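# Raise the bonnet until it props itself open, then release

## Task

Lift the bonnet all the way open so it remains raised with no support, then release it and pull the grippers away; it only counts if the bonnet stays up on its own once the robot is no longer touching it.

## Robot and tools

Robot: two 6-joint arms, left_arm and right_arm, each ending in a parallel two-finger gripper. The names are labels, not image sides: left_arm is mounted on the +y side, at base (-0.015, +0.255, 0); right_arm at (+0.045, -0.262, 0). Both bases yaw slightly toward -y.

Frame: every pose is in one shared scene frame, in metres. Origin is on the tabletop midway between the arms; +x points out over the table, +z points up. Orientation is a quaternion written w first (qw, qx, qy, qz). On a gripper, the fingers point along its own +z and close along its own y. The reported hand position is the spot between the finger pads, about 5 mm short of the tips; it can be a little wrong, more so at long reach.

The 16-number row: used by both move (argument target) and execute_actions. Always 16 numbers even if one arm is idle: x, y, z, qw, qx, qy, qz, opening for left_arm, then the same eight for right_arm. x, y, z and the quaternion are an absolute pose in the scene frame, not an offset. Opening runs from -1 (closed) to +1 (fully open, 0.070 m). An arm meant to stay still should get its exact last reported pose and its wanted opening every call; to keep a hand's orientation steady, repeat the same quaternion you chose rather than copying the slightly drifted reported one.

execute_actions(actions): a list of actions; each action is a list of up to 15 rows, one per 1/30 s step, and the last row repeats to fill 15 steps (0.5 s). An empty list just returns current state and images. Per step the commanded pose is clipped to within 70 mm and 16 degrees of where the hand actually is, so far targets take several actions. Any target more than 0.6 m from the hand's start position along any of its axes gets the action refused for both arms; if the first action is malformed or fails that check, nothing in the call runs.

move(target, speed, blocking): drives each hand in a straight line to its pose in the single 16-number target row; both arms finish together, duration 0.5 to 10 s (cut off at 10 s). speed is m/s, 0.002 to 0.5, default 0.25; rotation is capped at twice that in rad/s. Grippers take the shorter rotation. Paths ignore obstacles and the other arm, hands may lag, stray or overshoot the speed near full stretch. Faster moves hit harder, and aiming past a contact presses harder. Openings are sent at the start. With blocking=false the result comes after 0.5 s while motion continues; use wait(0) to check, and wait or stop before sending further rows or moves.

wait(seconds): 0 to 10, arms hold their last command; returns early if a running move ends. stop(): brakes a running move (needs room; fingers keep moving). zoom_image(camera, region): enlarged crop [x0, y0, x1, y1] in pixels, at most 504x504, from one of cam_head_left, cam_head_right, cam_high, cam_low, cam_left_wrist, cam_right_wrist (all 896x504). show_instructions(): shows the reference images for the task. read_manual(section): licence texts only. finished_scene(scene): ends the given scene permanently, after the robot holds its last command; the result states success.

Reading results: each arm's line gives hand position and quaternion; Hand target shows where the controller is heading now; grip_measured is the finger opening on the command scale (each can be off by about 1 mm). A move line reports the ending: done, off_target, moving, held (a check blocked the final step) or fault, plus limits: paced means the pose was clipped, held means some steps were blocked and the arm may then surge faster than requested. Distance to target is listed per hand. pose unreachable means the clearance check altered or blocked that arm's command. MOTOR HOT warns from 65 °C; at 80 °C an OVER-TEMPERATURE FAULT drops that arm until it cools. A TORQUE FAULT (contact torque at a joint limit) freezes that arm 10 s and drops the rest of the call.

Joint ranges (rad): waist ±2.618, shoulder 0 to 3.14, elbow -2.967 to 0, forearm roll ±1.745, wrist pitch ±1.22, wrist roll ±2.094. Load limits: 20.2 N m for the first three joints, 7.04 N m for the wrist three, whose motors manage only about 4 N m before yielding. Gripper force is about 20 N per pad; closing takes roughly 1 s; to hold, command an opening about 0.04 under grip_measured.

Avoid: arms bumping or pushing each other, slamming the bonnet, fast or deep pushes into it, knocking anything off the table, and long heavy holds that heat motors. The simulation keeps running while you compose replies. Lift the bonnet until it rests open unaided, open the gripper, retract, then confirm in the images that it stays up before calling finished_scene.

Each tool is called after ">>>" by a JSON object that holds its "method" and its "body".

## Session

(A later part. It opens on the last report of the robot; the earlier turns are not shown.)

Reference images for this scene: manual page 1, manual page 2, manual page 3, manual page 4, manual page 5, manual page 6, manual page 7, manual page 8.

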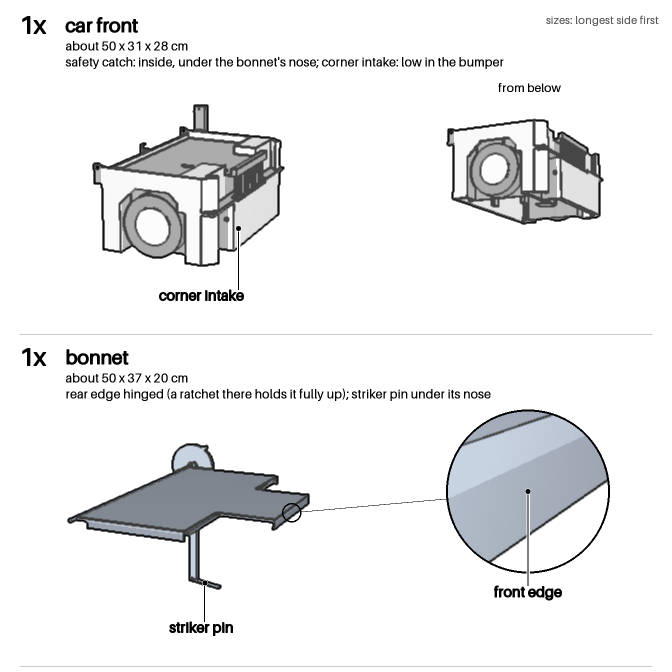

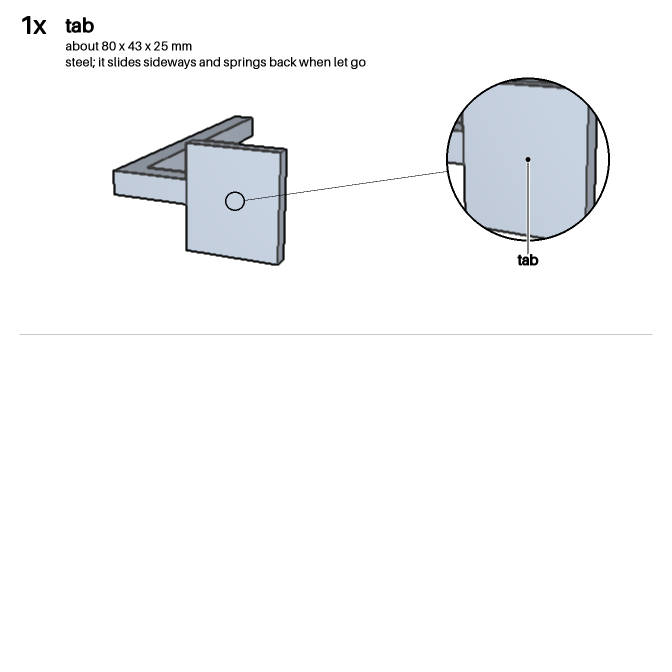

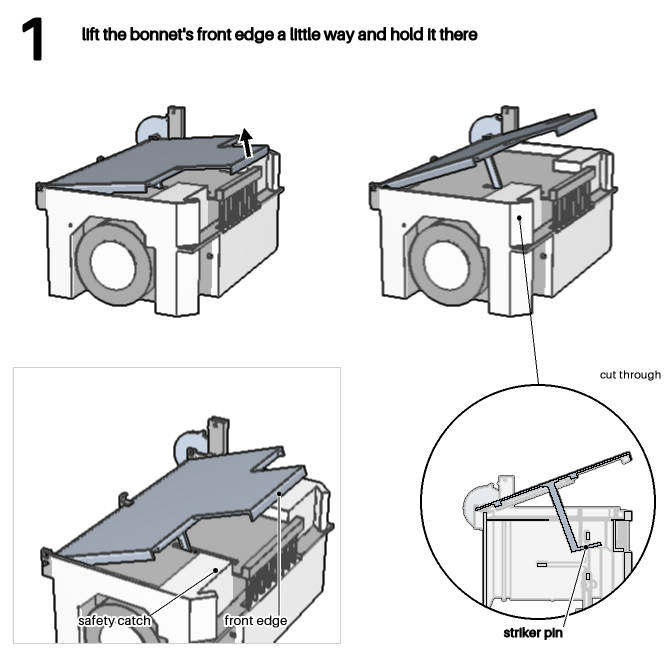

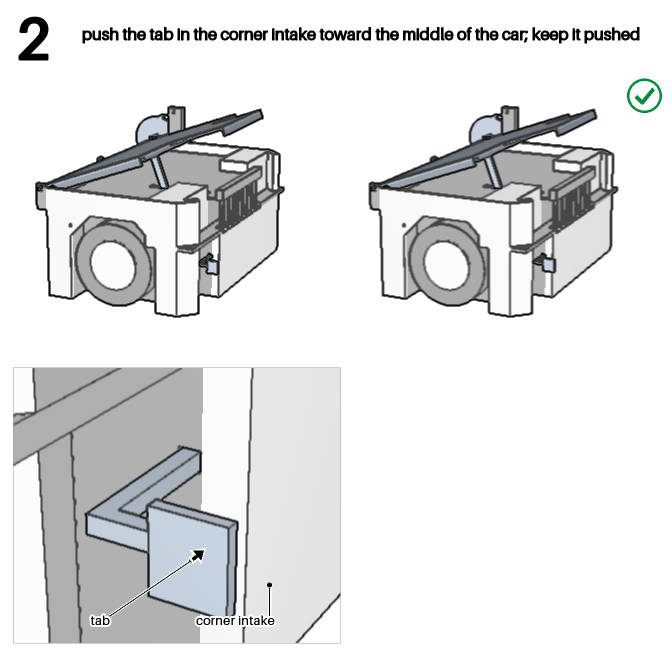

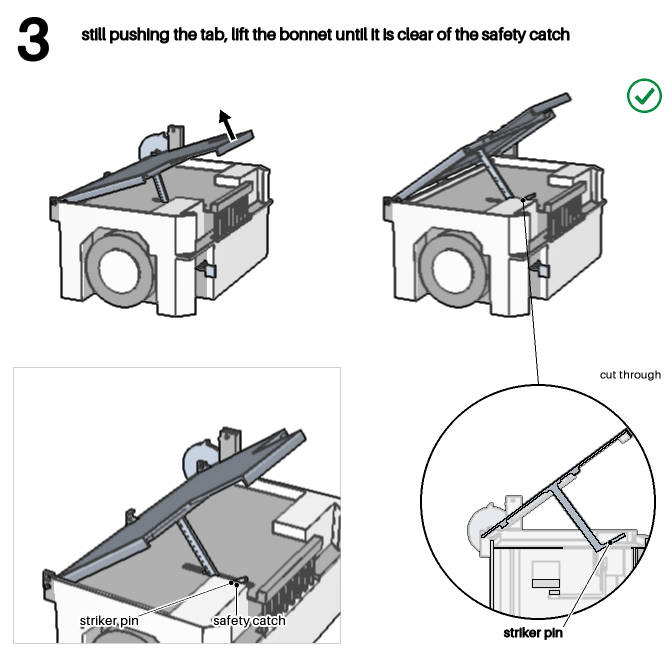

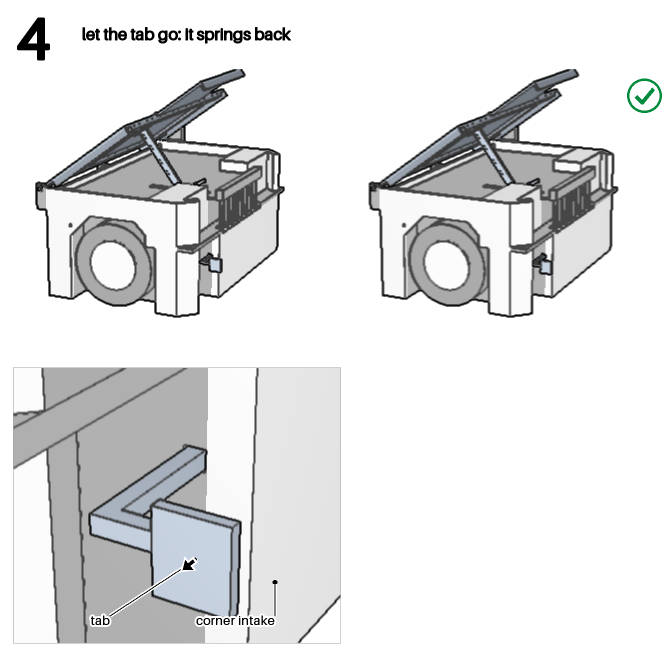

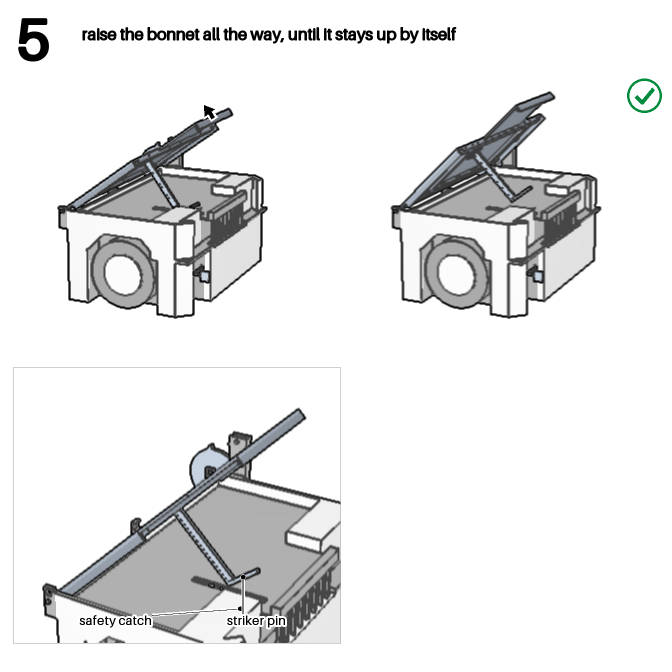

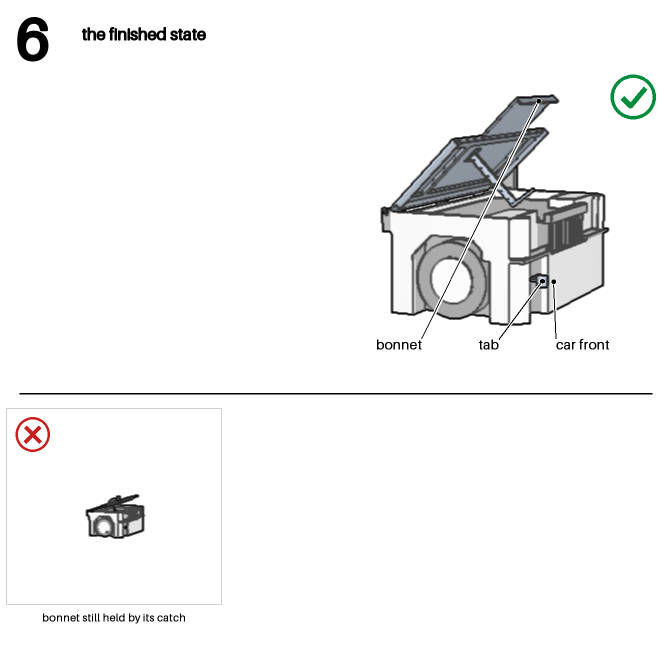

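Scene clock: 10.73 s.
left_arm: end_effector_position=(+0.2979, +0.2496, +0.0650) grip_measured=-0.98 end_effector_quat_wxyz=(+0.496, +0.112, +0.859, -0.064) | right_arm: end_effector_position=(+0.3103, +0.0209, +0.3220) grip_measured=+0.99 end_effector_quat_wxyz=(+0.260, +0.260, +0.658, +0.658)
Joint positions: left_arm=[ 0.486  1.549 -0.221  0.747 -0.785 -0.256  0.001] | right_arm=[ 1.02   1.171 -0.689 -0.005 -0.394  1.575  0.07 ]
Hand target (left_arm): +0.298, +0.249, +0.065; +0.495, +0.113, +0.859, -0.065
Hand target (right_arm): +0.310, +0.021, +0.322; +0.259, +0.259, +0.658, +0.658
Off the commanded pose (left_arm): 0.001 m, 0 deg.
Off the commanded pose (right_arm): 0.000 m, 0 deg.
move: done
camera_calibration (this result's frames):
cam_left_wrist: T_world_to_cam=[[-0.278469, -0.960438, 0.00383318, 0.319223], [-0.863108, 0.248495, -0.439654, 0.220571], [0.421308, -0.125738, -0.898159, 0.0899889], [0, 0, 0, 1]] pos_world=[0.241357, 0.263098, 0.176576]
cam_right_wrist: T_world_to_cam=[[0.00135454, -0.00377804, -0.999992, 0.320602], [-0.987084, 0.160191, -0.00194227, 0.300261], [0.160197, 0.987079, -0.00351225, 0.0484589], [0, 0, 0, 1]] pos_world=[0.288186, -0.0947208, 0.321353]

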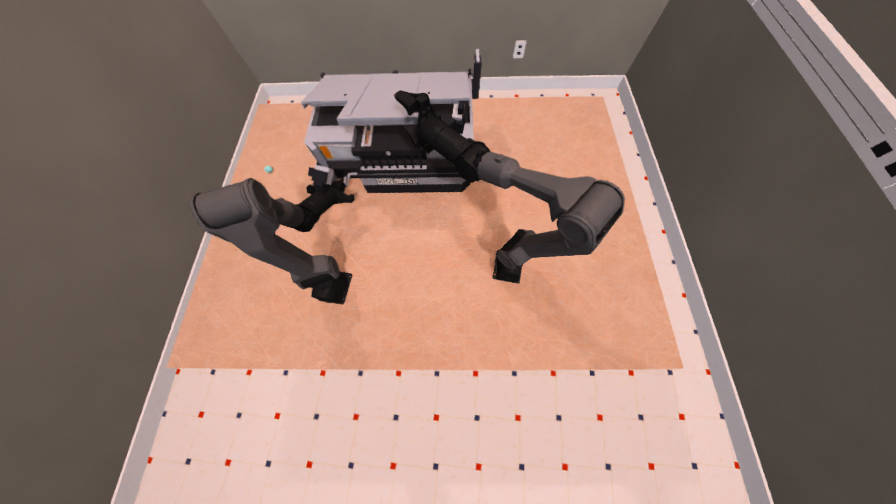

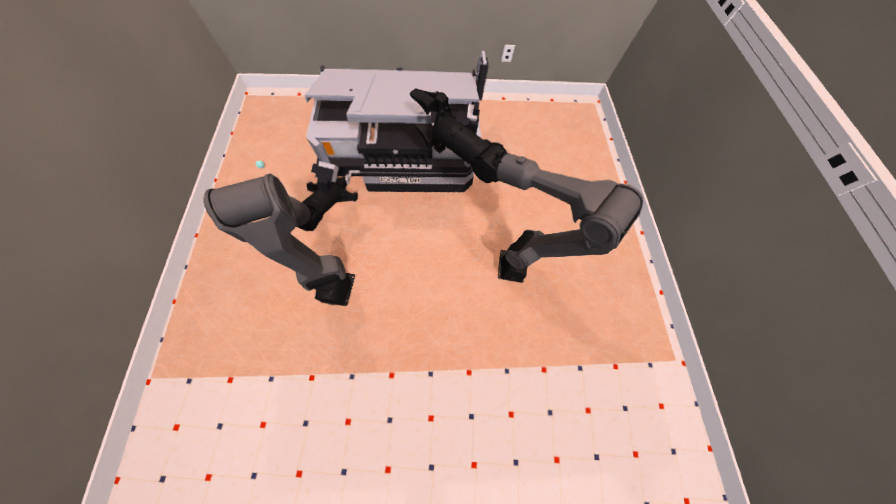

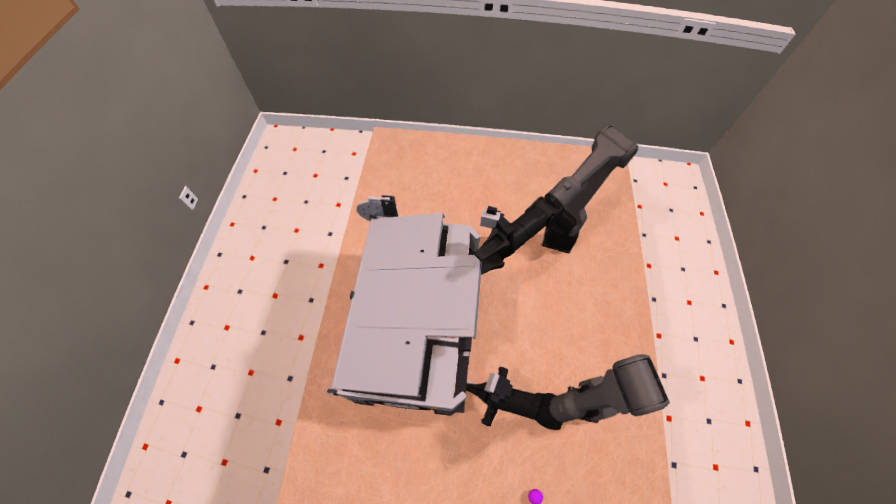

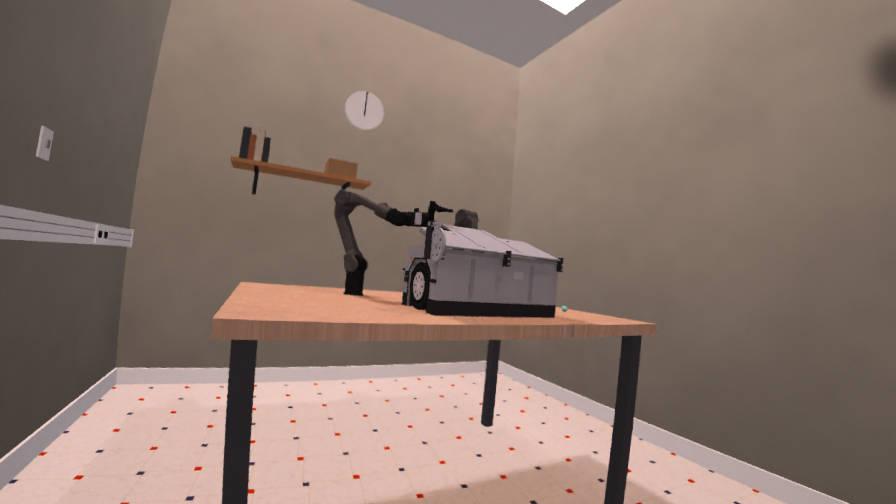

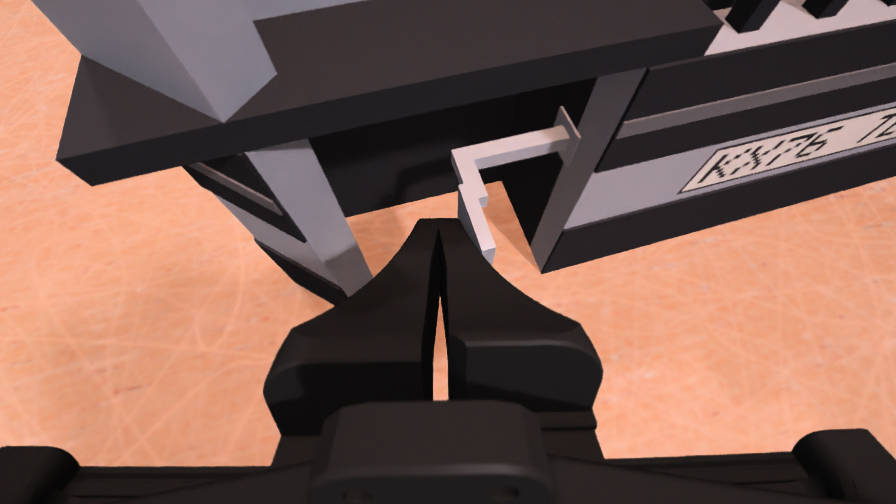

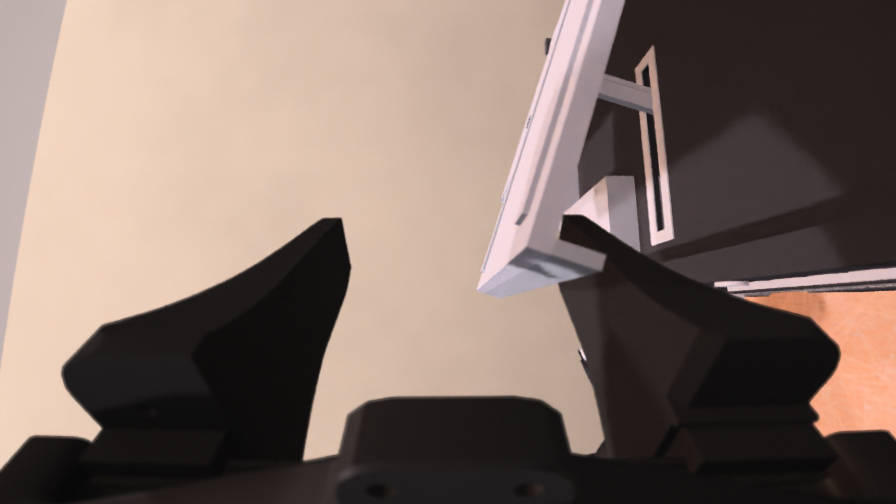

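>>> {"method": "move", "body": {"target": [0.298,0.2465,0.065,0.4957,0.113,0.8586,-0.0653,-1, 0.327,0.025,0.3695,0.2678,0.2678,0.6545,0.6545,1], "speed": 0.04}}

Scene clock: 12.33 s.
left_arm: end_effector_position=(+0.2980, +0.2483, +0.0648) grip_measured=-0.98 end_effector_quat_wxyz=(+0.495, +0.110, +0.859, -0.064) | right_arm: end_effector_position=(+0.3278, +0.0255, +0.3694) grip_measured=+0.99 end_effector_quat_wxyz=(+0.268, +0.268, +0.655, +0.654)
Joint positions: left_arm=[ 0.471  1.547 -0.218  0.722 -0.781 -0.25   0.001] | right_arm=[ 0.998  1.191 -0.897  0.008 -0.206  1.563  0.07 ]
Hand target (left_arm): +0.298, +0.247, +0.065; +0.496, +0.113, +0.859, -0.065
Hand target (right_arm): +0.327, +0.026, +0.369; +0.268, +0.268, +0.654, +0.655
Off the commanded pose (left_arm): 0.002 m, 0 deg.
Off the commanded pose (right_arm): 0.001 m, 0 deg.
move: done
camera_calibration (this result's frames):
cam_left_wrist: T_world_to_cam=[[-0.273289, -0.961918, 0.00511942, 0.316715], [-0.864888, 0.243385, -0.439014, 0.222701], [0.421049, -0.124405, -0.898466, 0.0893649], [0, 0, 0, 1]] pos_world=[0.241539, 0.261569, 0.176439]
cam_right_wrist: T_world_to_cam=[[0.00106006, -0.00413829, -0.999991, 0.368043], [-0.982694, 0.185227, -0.00180825, 0.314777], [0.185233, 0.982687, -0.00387032, 0.033345], [0, 0, 0, 1]] pos_world=[0.302763, -0.0895499, 0.368738]

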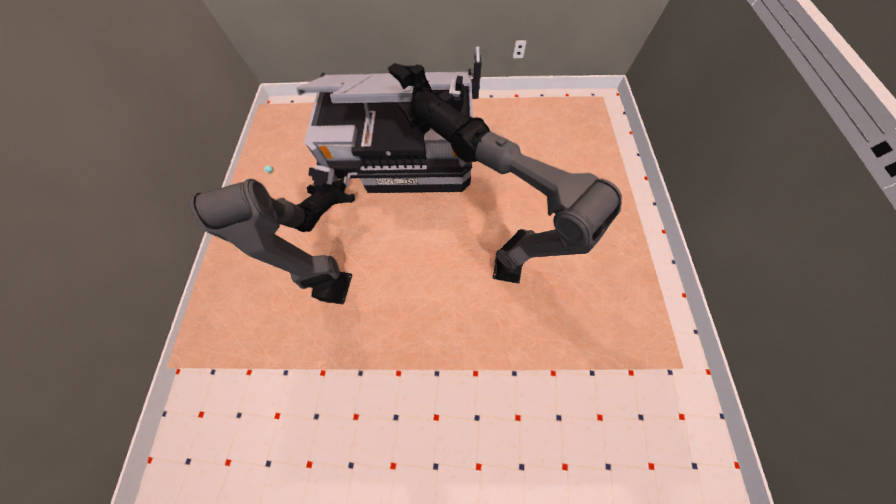

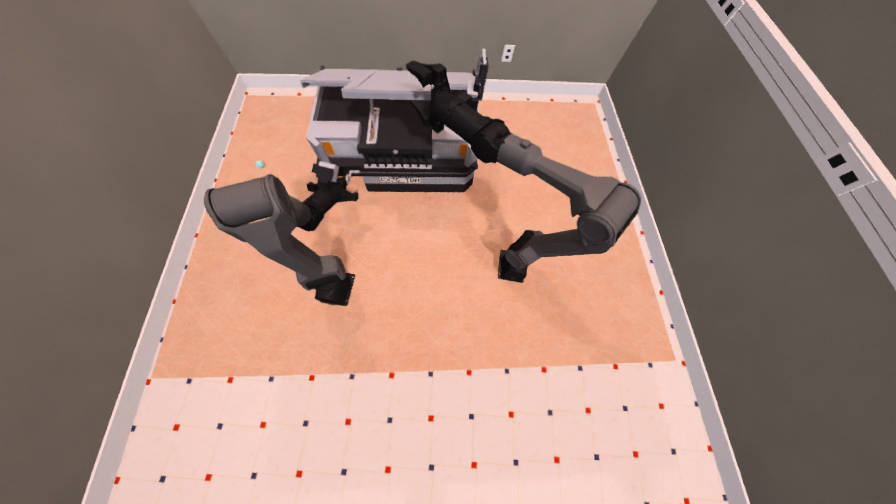

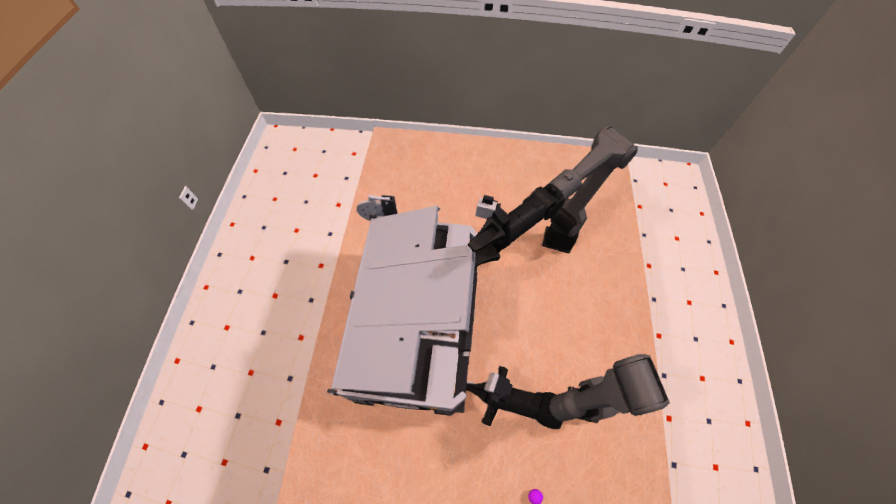

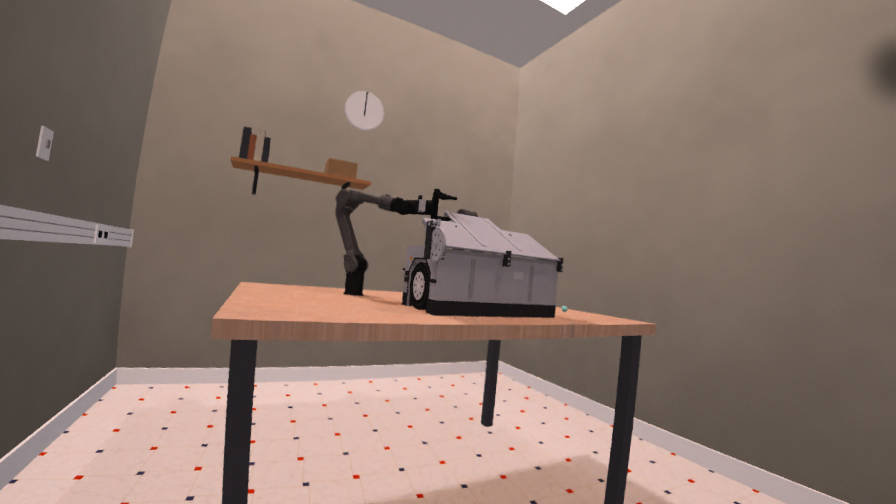

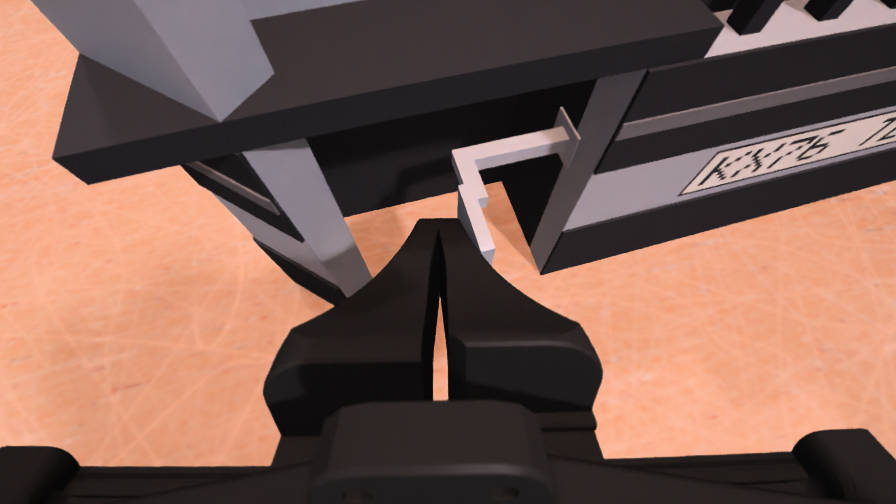

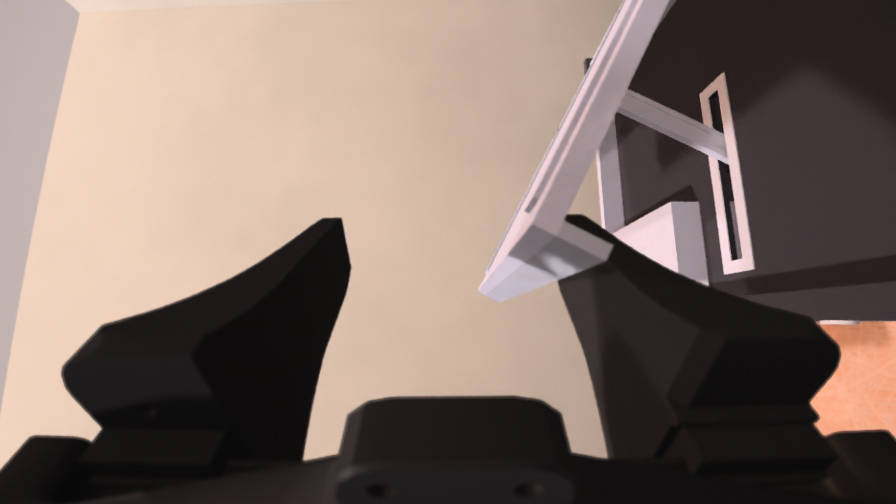

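>>> {"method": "move", "body": {"target": [0.298,0.2478,0.065,0.4957,0.113,0.8586,-0.0653,-1, 0.362,0.025,0.418,0.2868,0.2868,0.6464,0.6464,1], "speed": 0.05}}

>>> {"method": "move", "body": {"target": [0.297,0.264,0.065,0.4957,0.113,0.8586,-0.0653,-1, 0.388,0.025,0.447,0.3002,0.3002,0.6403,0.6403,1], "speed": 0.03}}

Scene clock: 14.00 s.
left_arm: end_effector_position=(+0.2981, +0.2483, +0.0649) grip_measured=-0.98 end_effector_quat_wxyz=(+0.496, +0.111, +0.859, -0.065) | right_arm: end_effector_position=(+0.3624, +0.0258, +0.4186) grip_measured=+0.99 end_effector_quat_wxyz=(+0.286, +0.287, +0.646, +0.647)
Joint positions: left_arm=[ 0.477  1.549 -0.219  0.733 -0.785 -0.253  0.001] | right_arm=[ 0.94   1.276 -1.157  0.011 -0.033  1.561  0.069]
Hand target (left_arm): +0.298, +0.248, +0.065; +0.496, +0.113, +0.859, -0.065
Hand target (right_arm): +0.362, +0.026, +0.418; +0.286, +0.287, +0.646, +0.647
Off the commanded pose (left_arm): 0.000 m, 0 deg.
Off the commanded pose (right_arm): 0.001 m, 0 deg.
move: done
camera_calibration (this result's frames):
cam_left_wrist: T_world_to_cam=[[-0.277257, -0.960779, 0.00571507, 0.317578], [-0.863398, 0.246537, -0.440185, 0.221649], [0.421512, -0.126979, -0.897889, 0.0899239], [0, 0, 0, 1]] pos_world=[0.241518, 0.261897, 0.176493]
cam_right_wrist: T_world_to_cam=[[0.00157467, -0.00192596, -0.999997, 0.417036], [-0.970616, 0.240624, -0.00199183, 0.343117], [0.240627, 0.970616, -0.00149046, 0.00604146], [0, 0, 0, 1]] pos_world=[0.330925, -0.087623, 0.417727]

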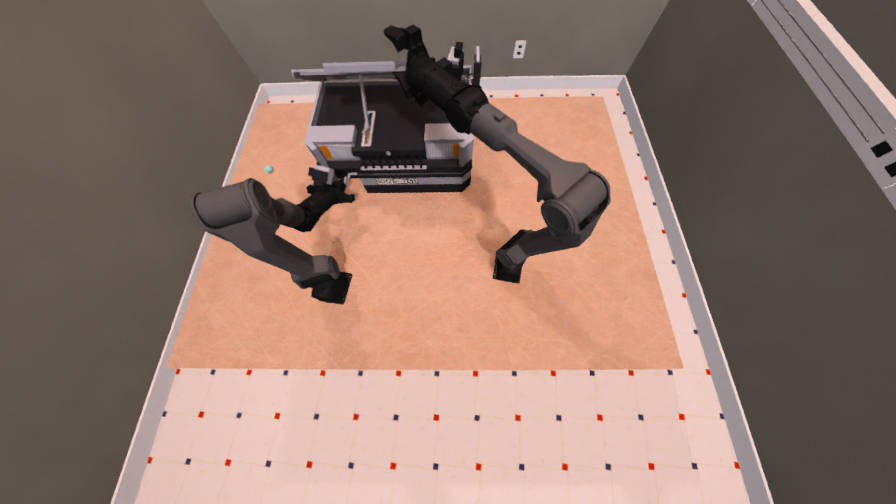

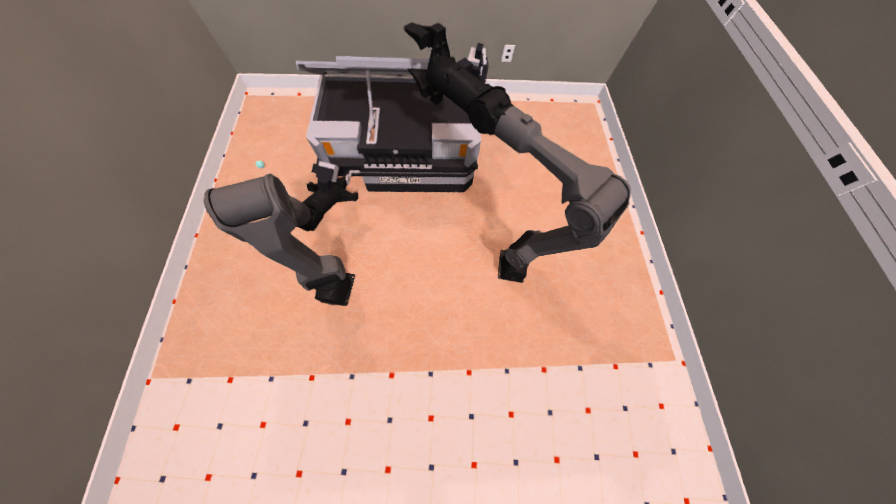

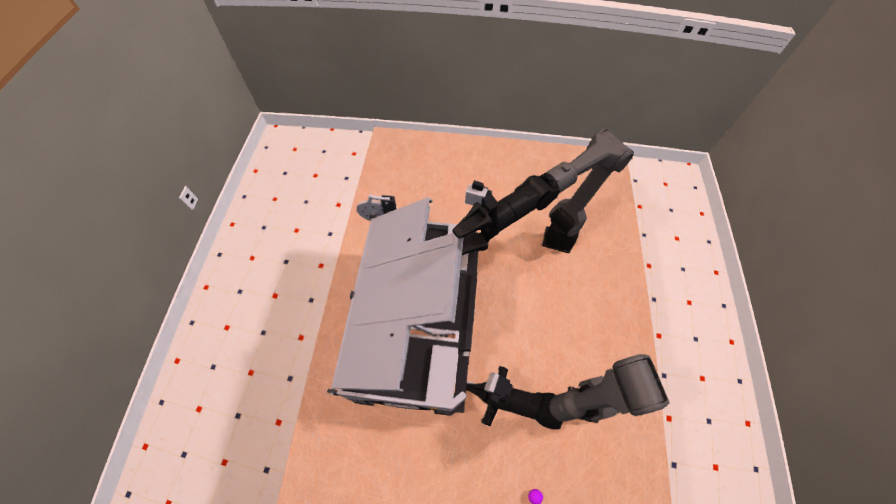

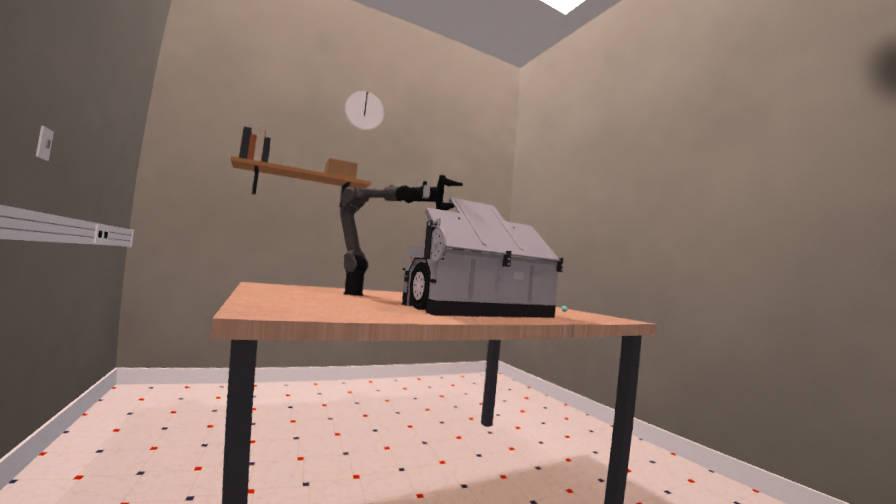

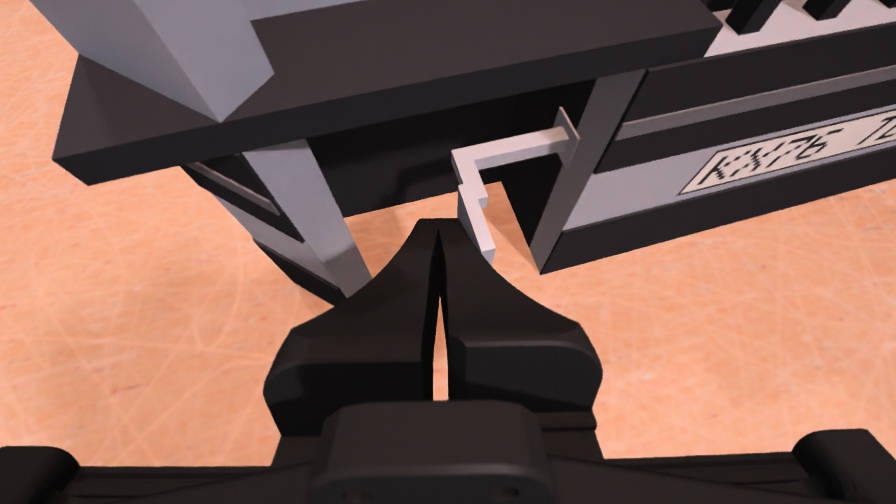

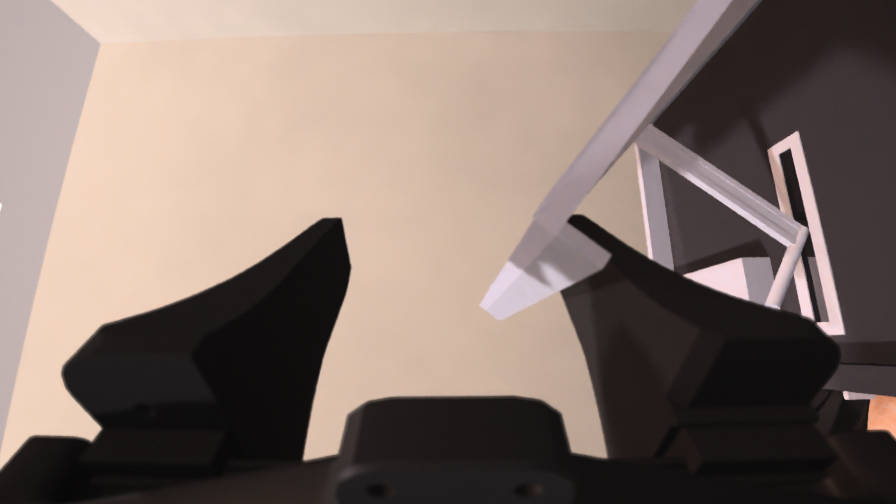

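Scene clock: 15.50 s.
left_arm: end_effector_position=(+0.2972, +0.2635, +0.0651) grip_measured=-0.98 end_effector_quat_wxyz=(+0.496, +0.113, +0.858, -0.066) | right_arm: end_effector_position=(+0.3886, +0.0251, +0.4474) grip_measured=+0.98 end_effector_quat_wxyz=(+0.300, +0.300, +0.640, +0.641)
Joint positions: left_arm=[ 0.588  1.564 -0.238  0.871 -0.81  -0.294  0.001] | right_arm=[ 0.902  1.354 -1.34  -0.069  0.072  1.64   0.069]
Hand target (left_arm): +0.297, +0.264, +0.065; +0.496, +0.113, +0.858, -0.066
Hand target (right_arm): +0.388, +0.025, +0.447; +0.300, +0.300, +0.640, +0.640
Off the commanded pose (left_arm): 0.001 m, 0 deg.
Off the commanded pose (right_arm): 0.001 m, 0 deg.
move: done
camera_calibration (this result's frames):
cam_left_wrist: T_world_to_cam=[[-0.281274, -0.95961, 0.00579782, 0.332851], [-0.861954, 0.249985, -0.441071, 0.215885], [0.421807, -0.129059, -0.897453, 0.0927855], [0, 0, 0, 1]] pos_world=[0.240568, 0.277414, 0.176562]
cam_right_wrist: T_world_to_cam=[[0.00150592, -0.00296011, -0.999994, 0.445819], [-0.959425, 0.281955, -0.00227944, 0.3635], [0.28196, 0.959423, -0.00241541, -0.0148833], [0, 0, 0, 1]] pos_world=[0.352276, -0.0868914, 0.446609]

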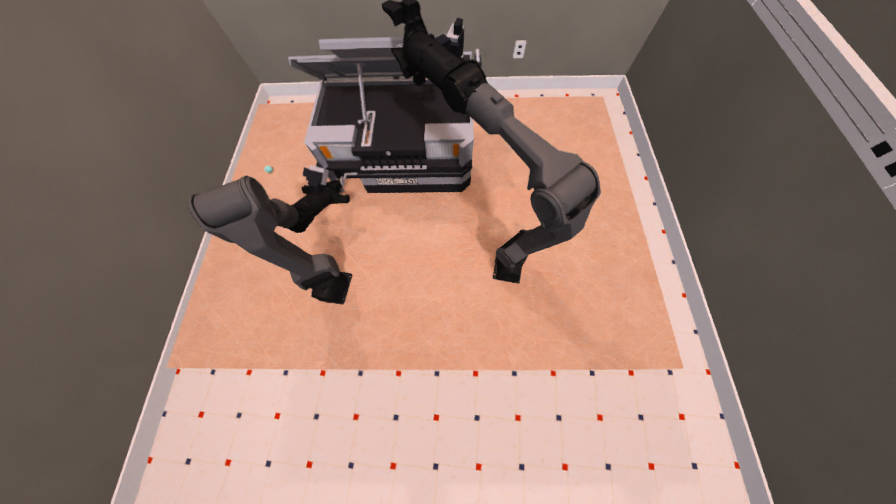

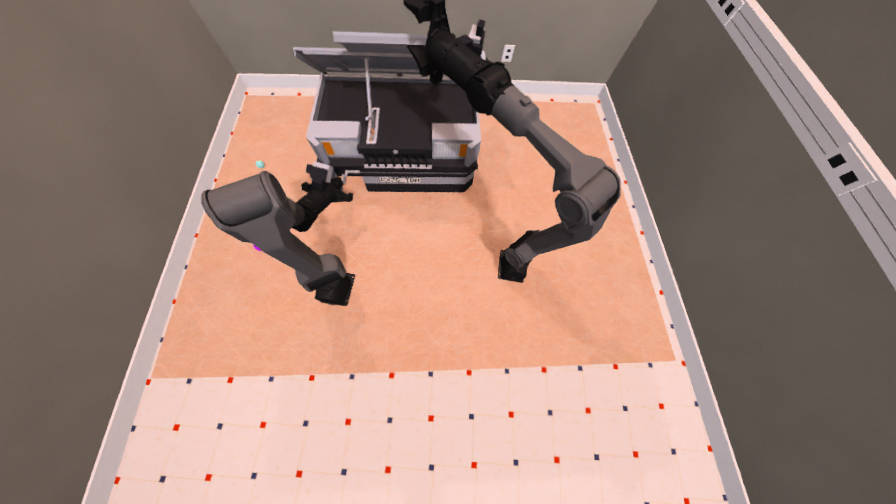

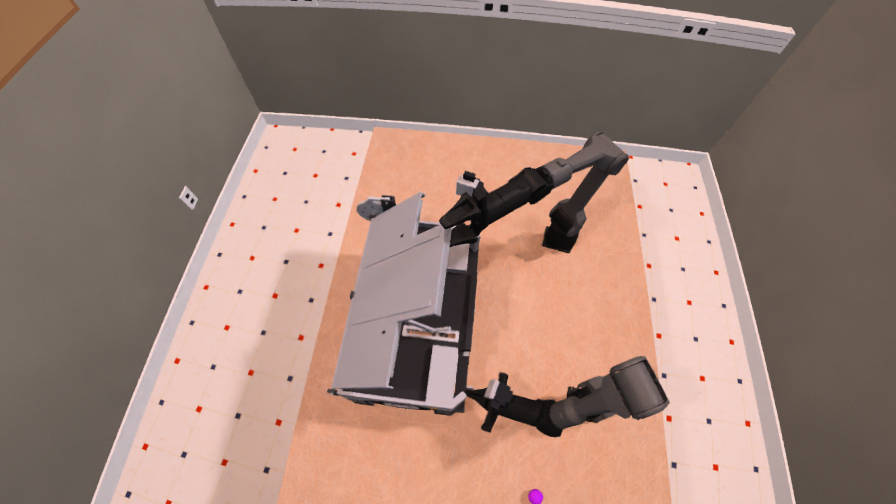

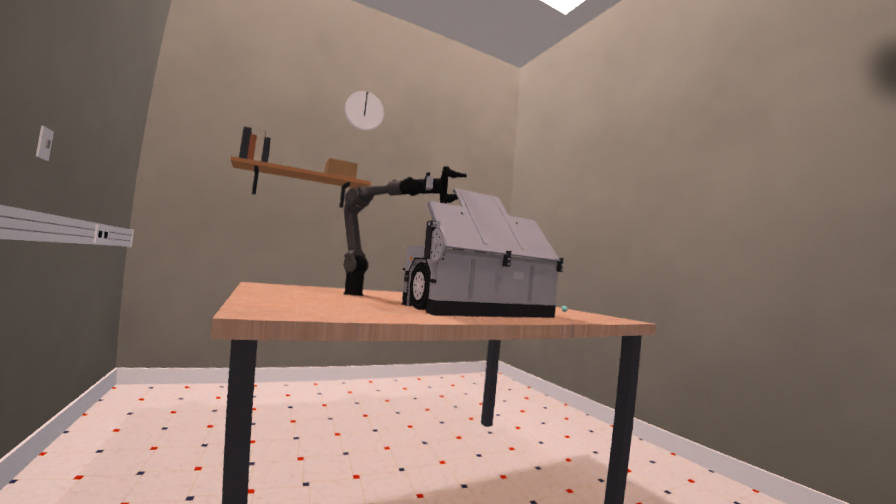

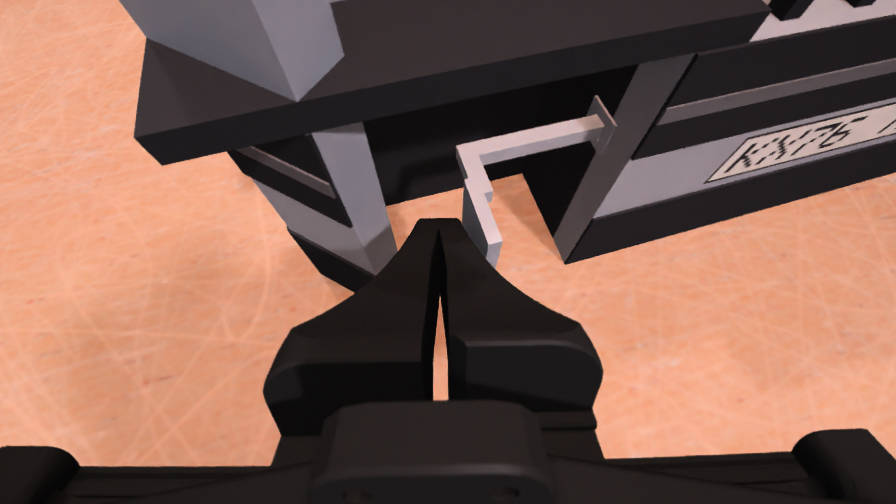

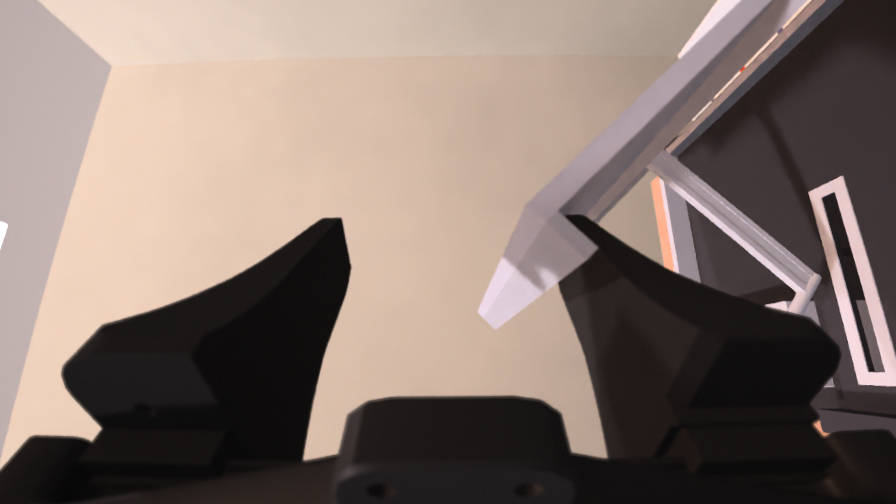

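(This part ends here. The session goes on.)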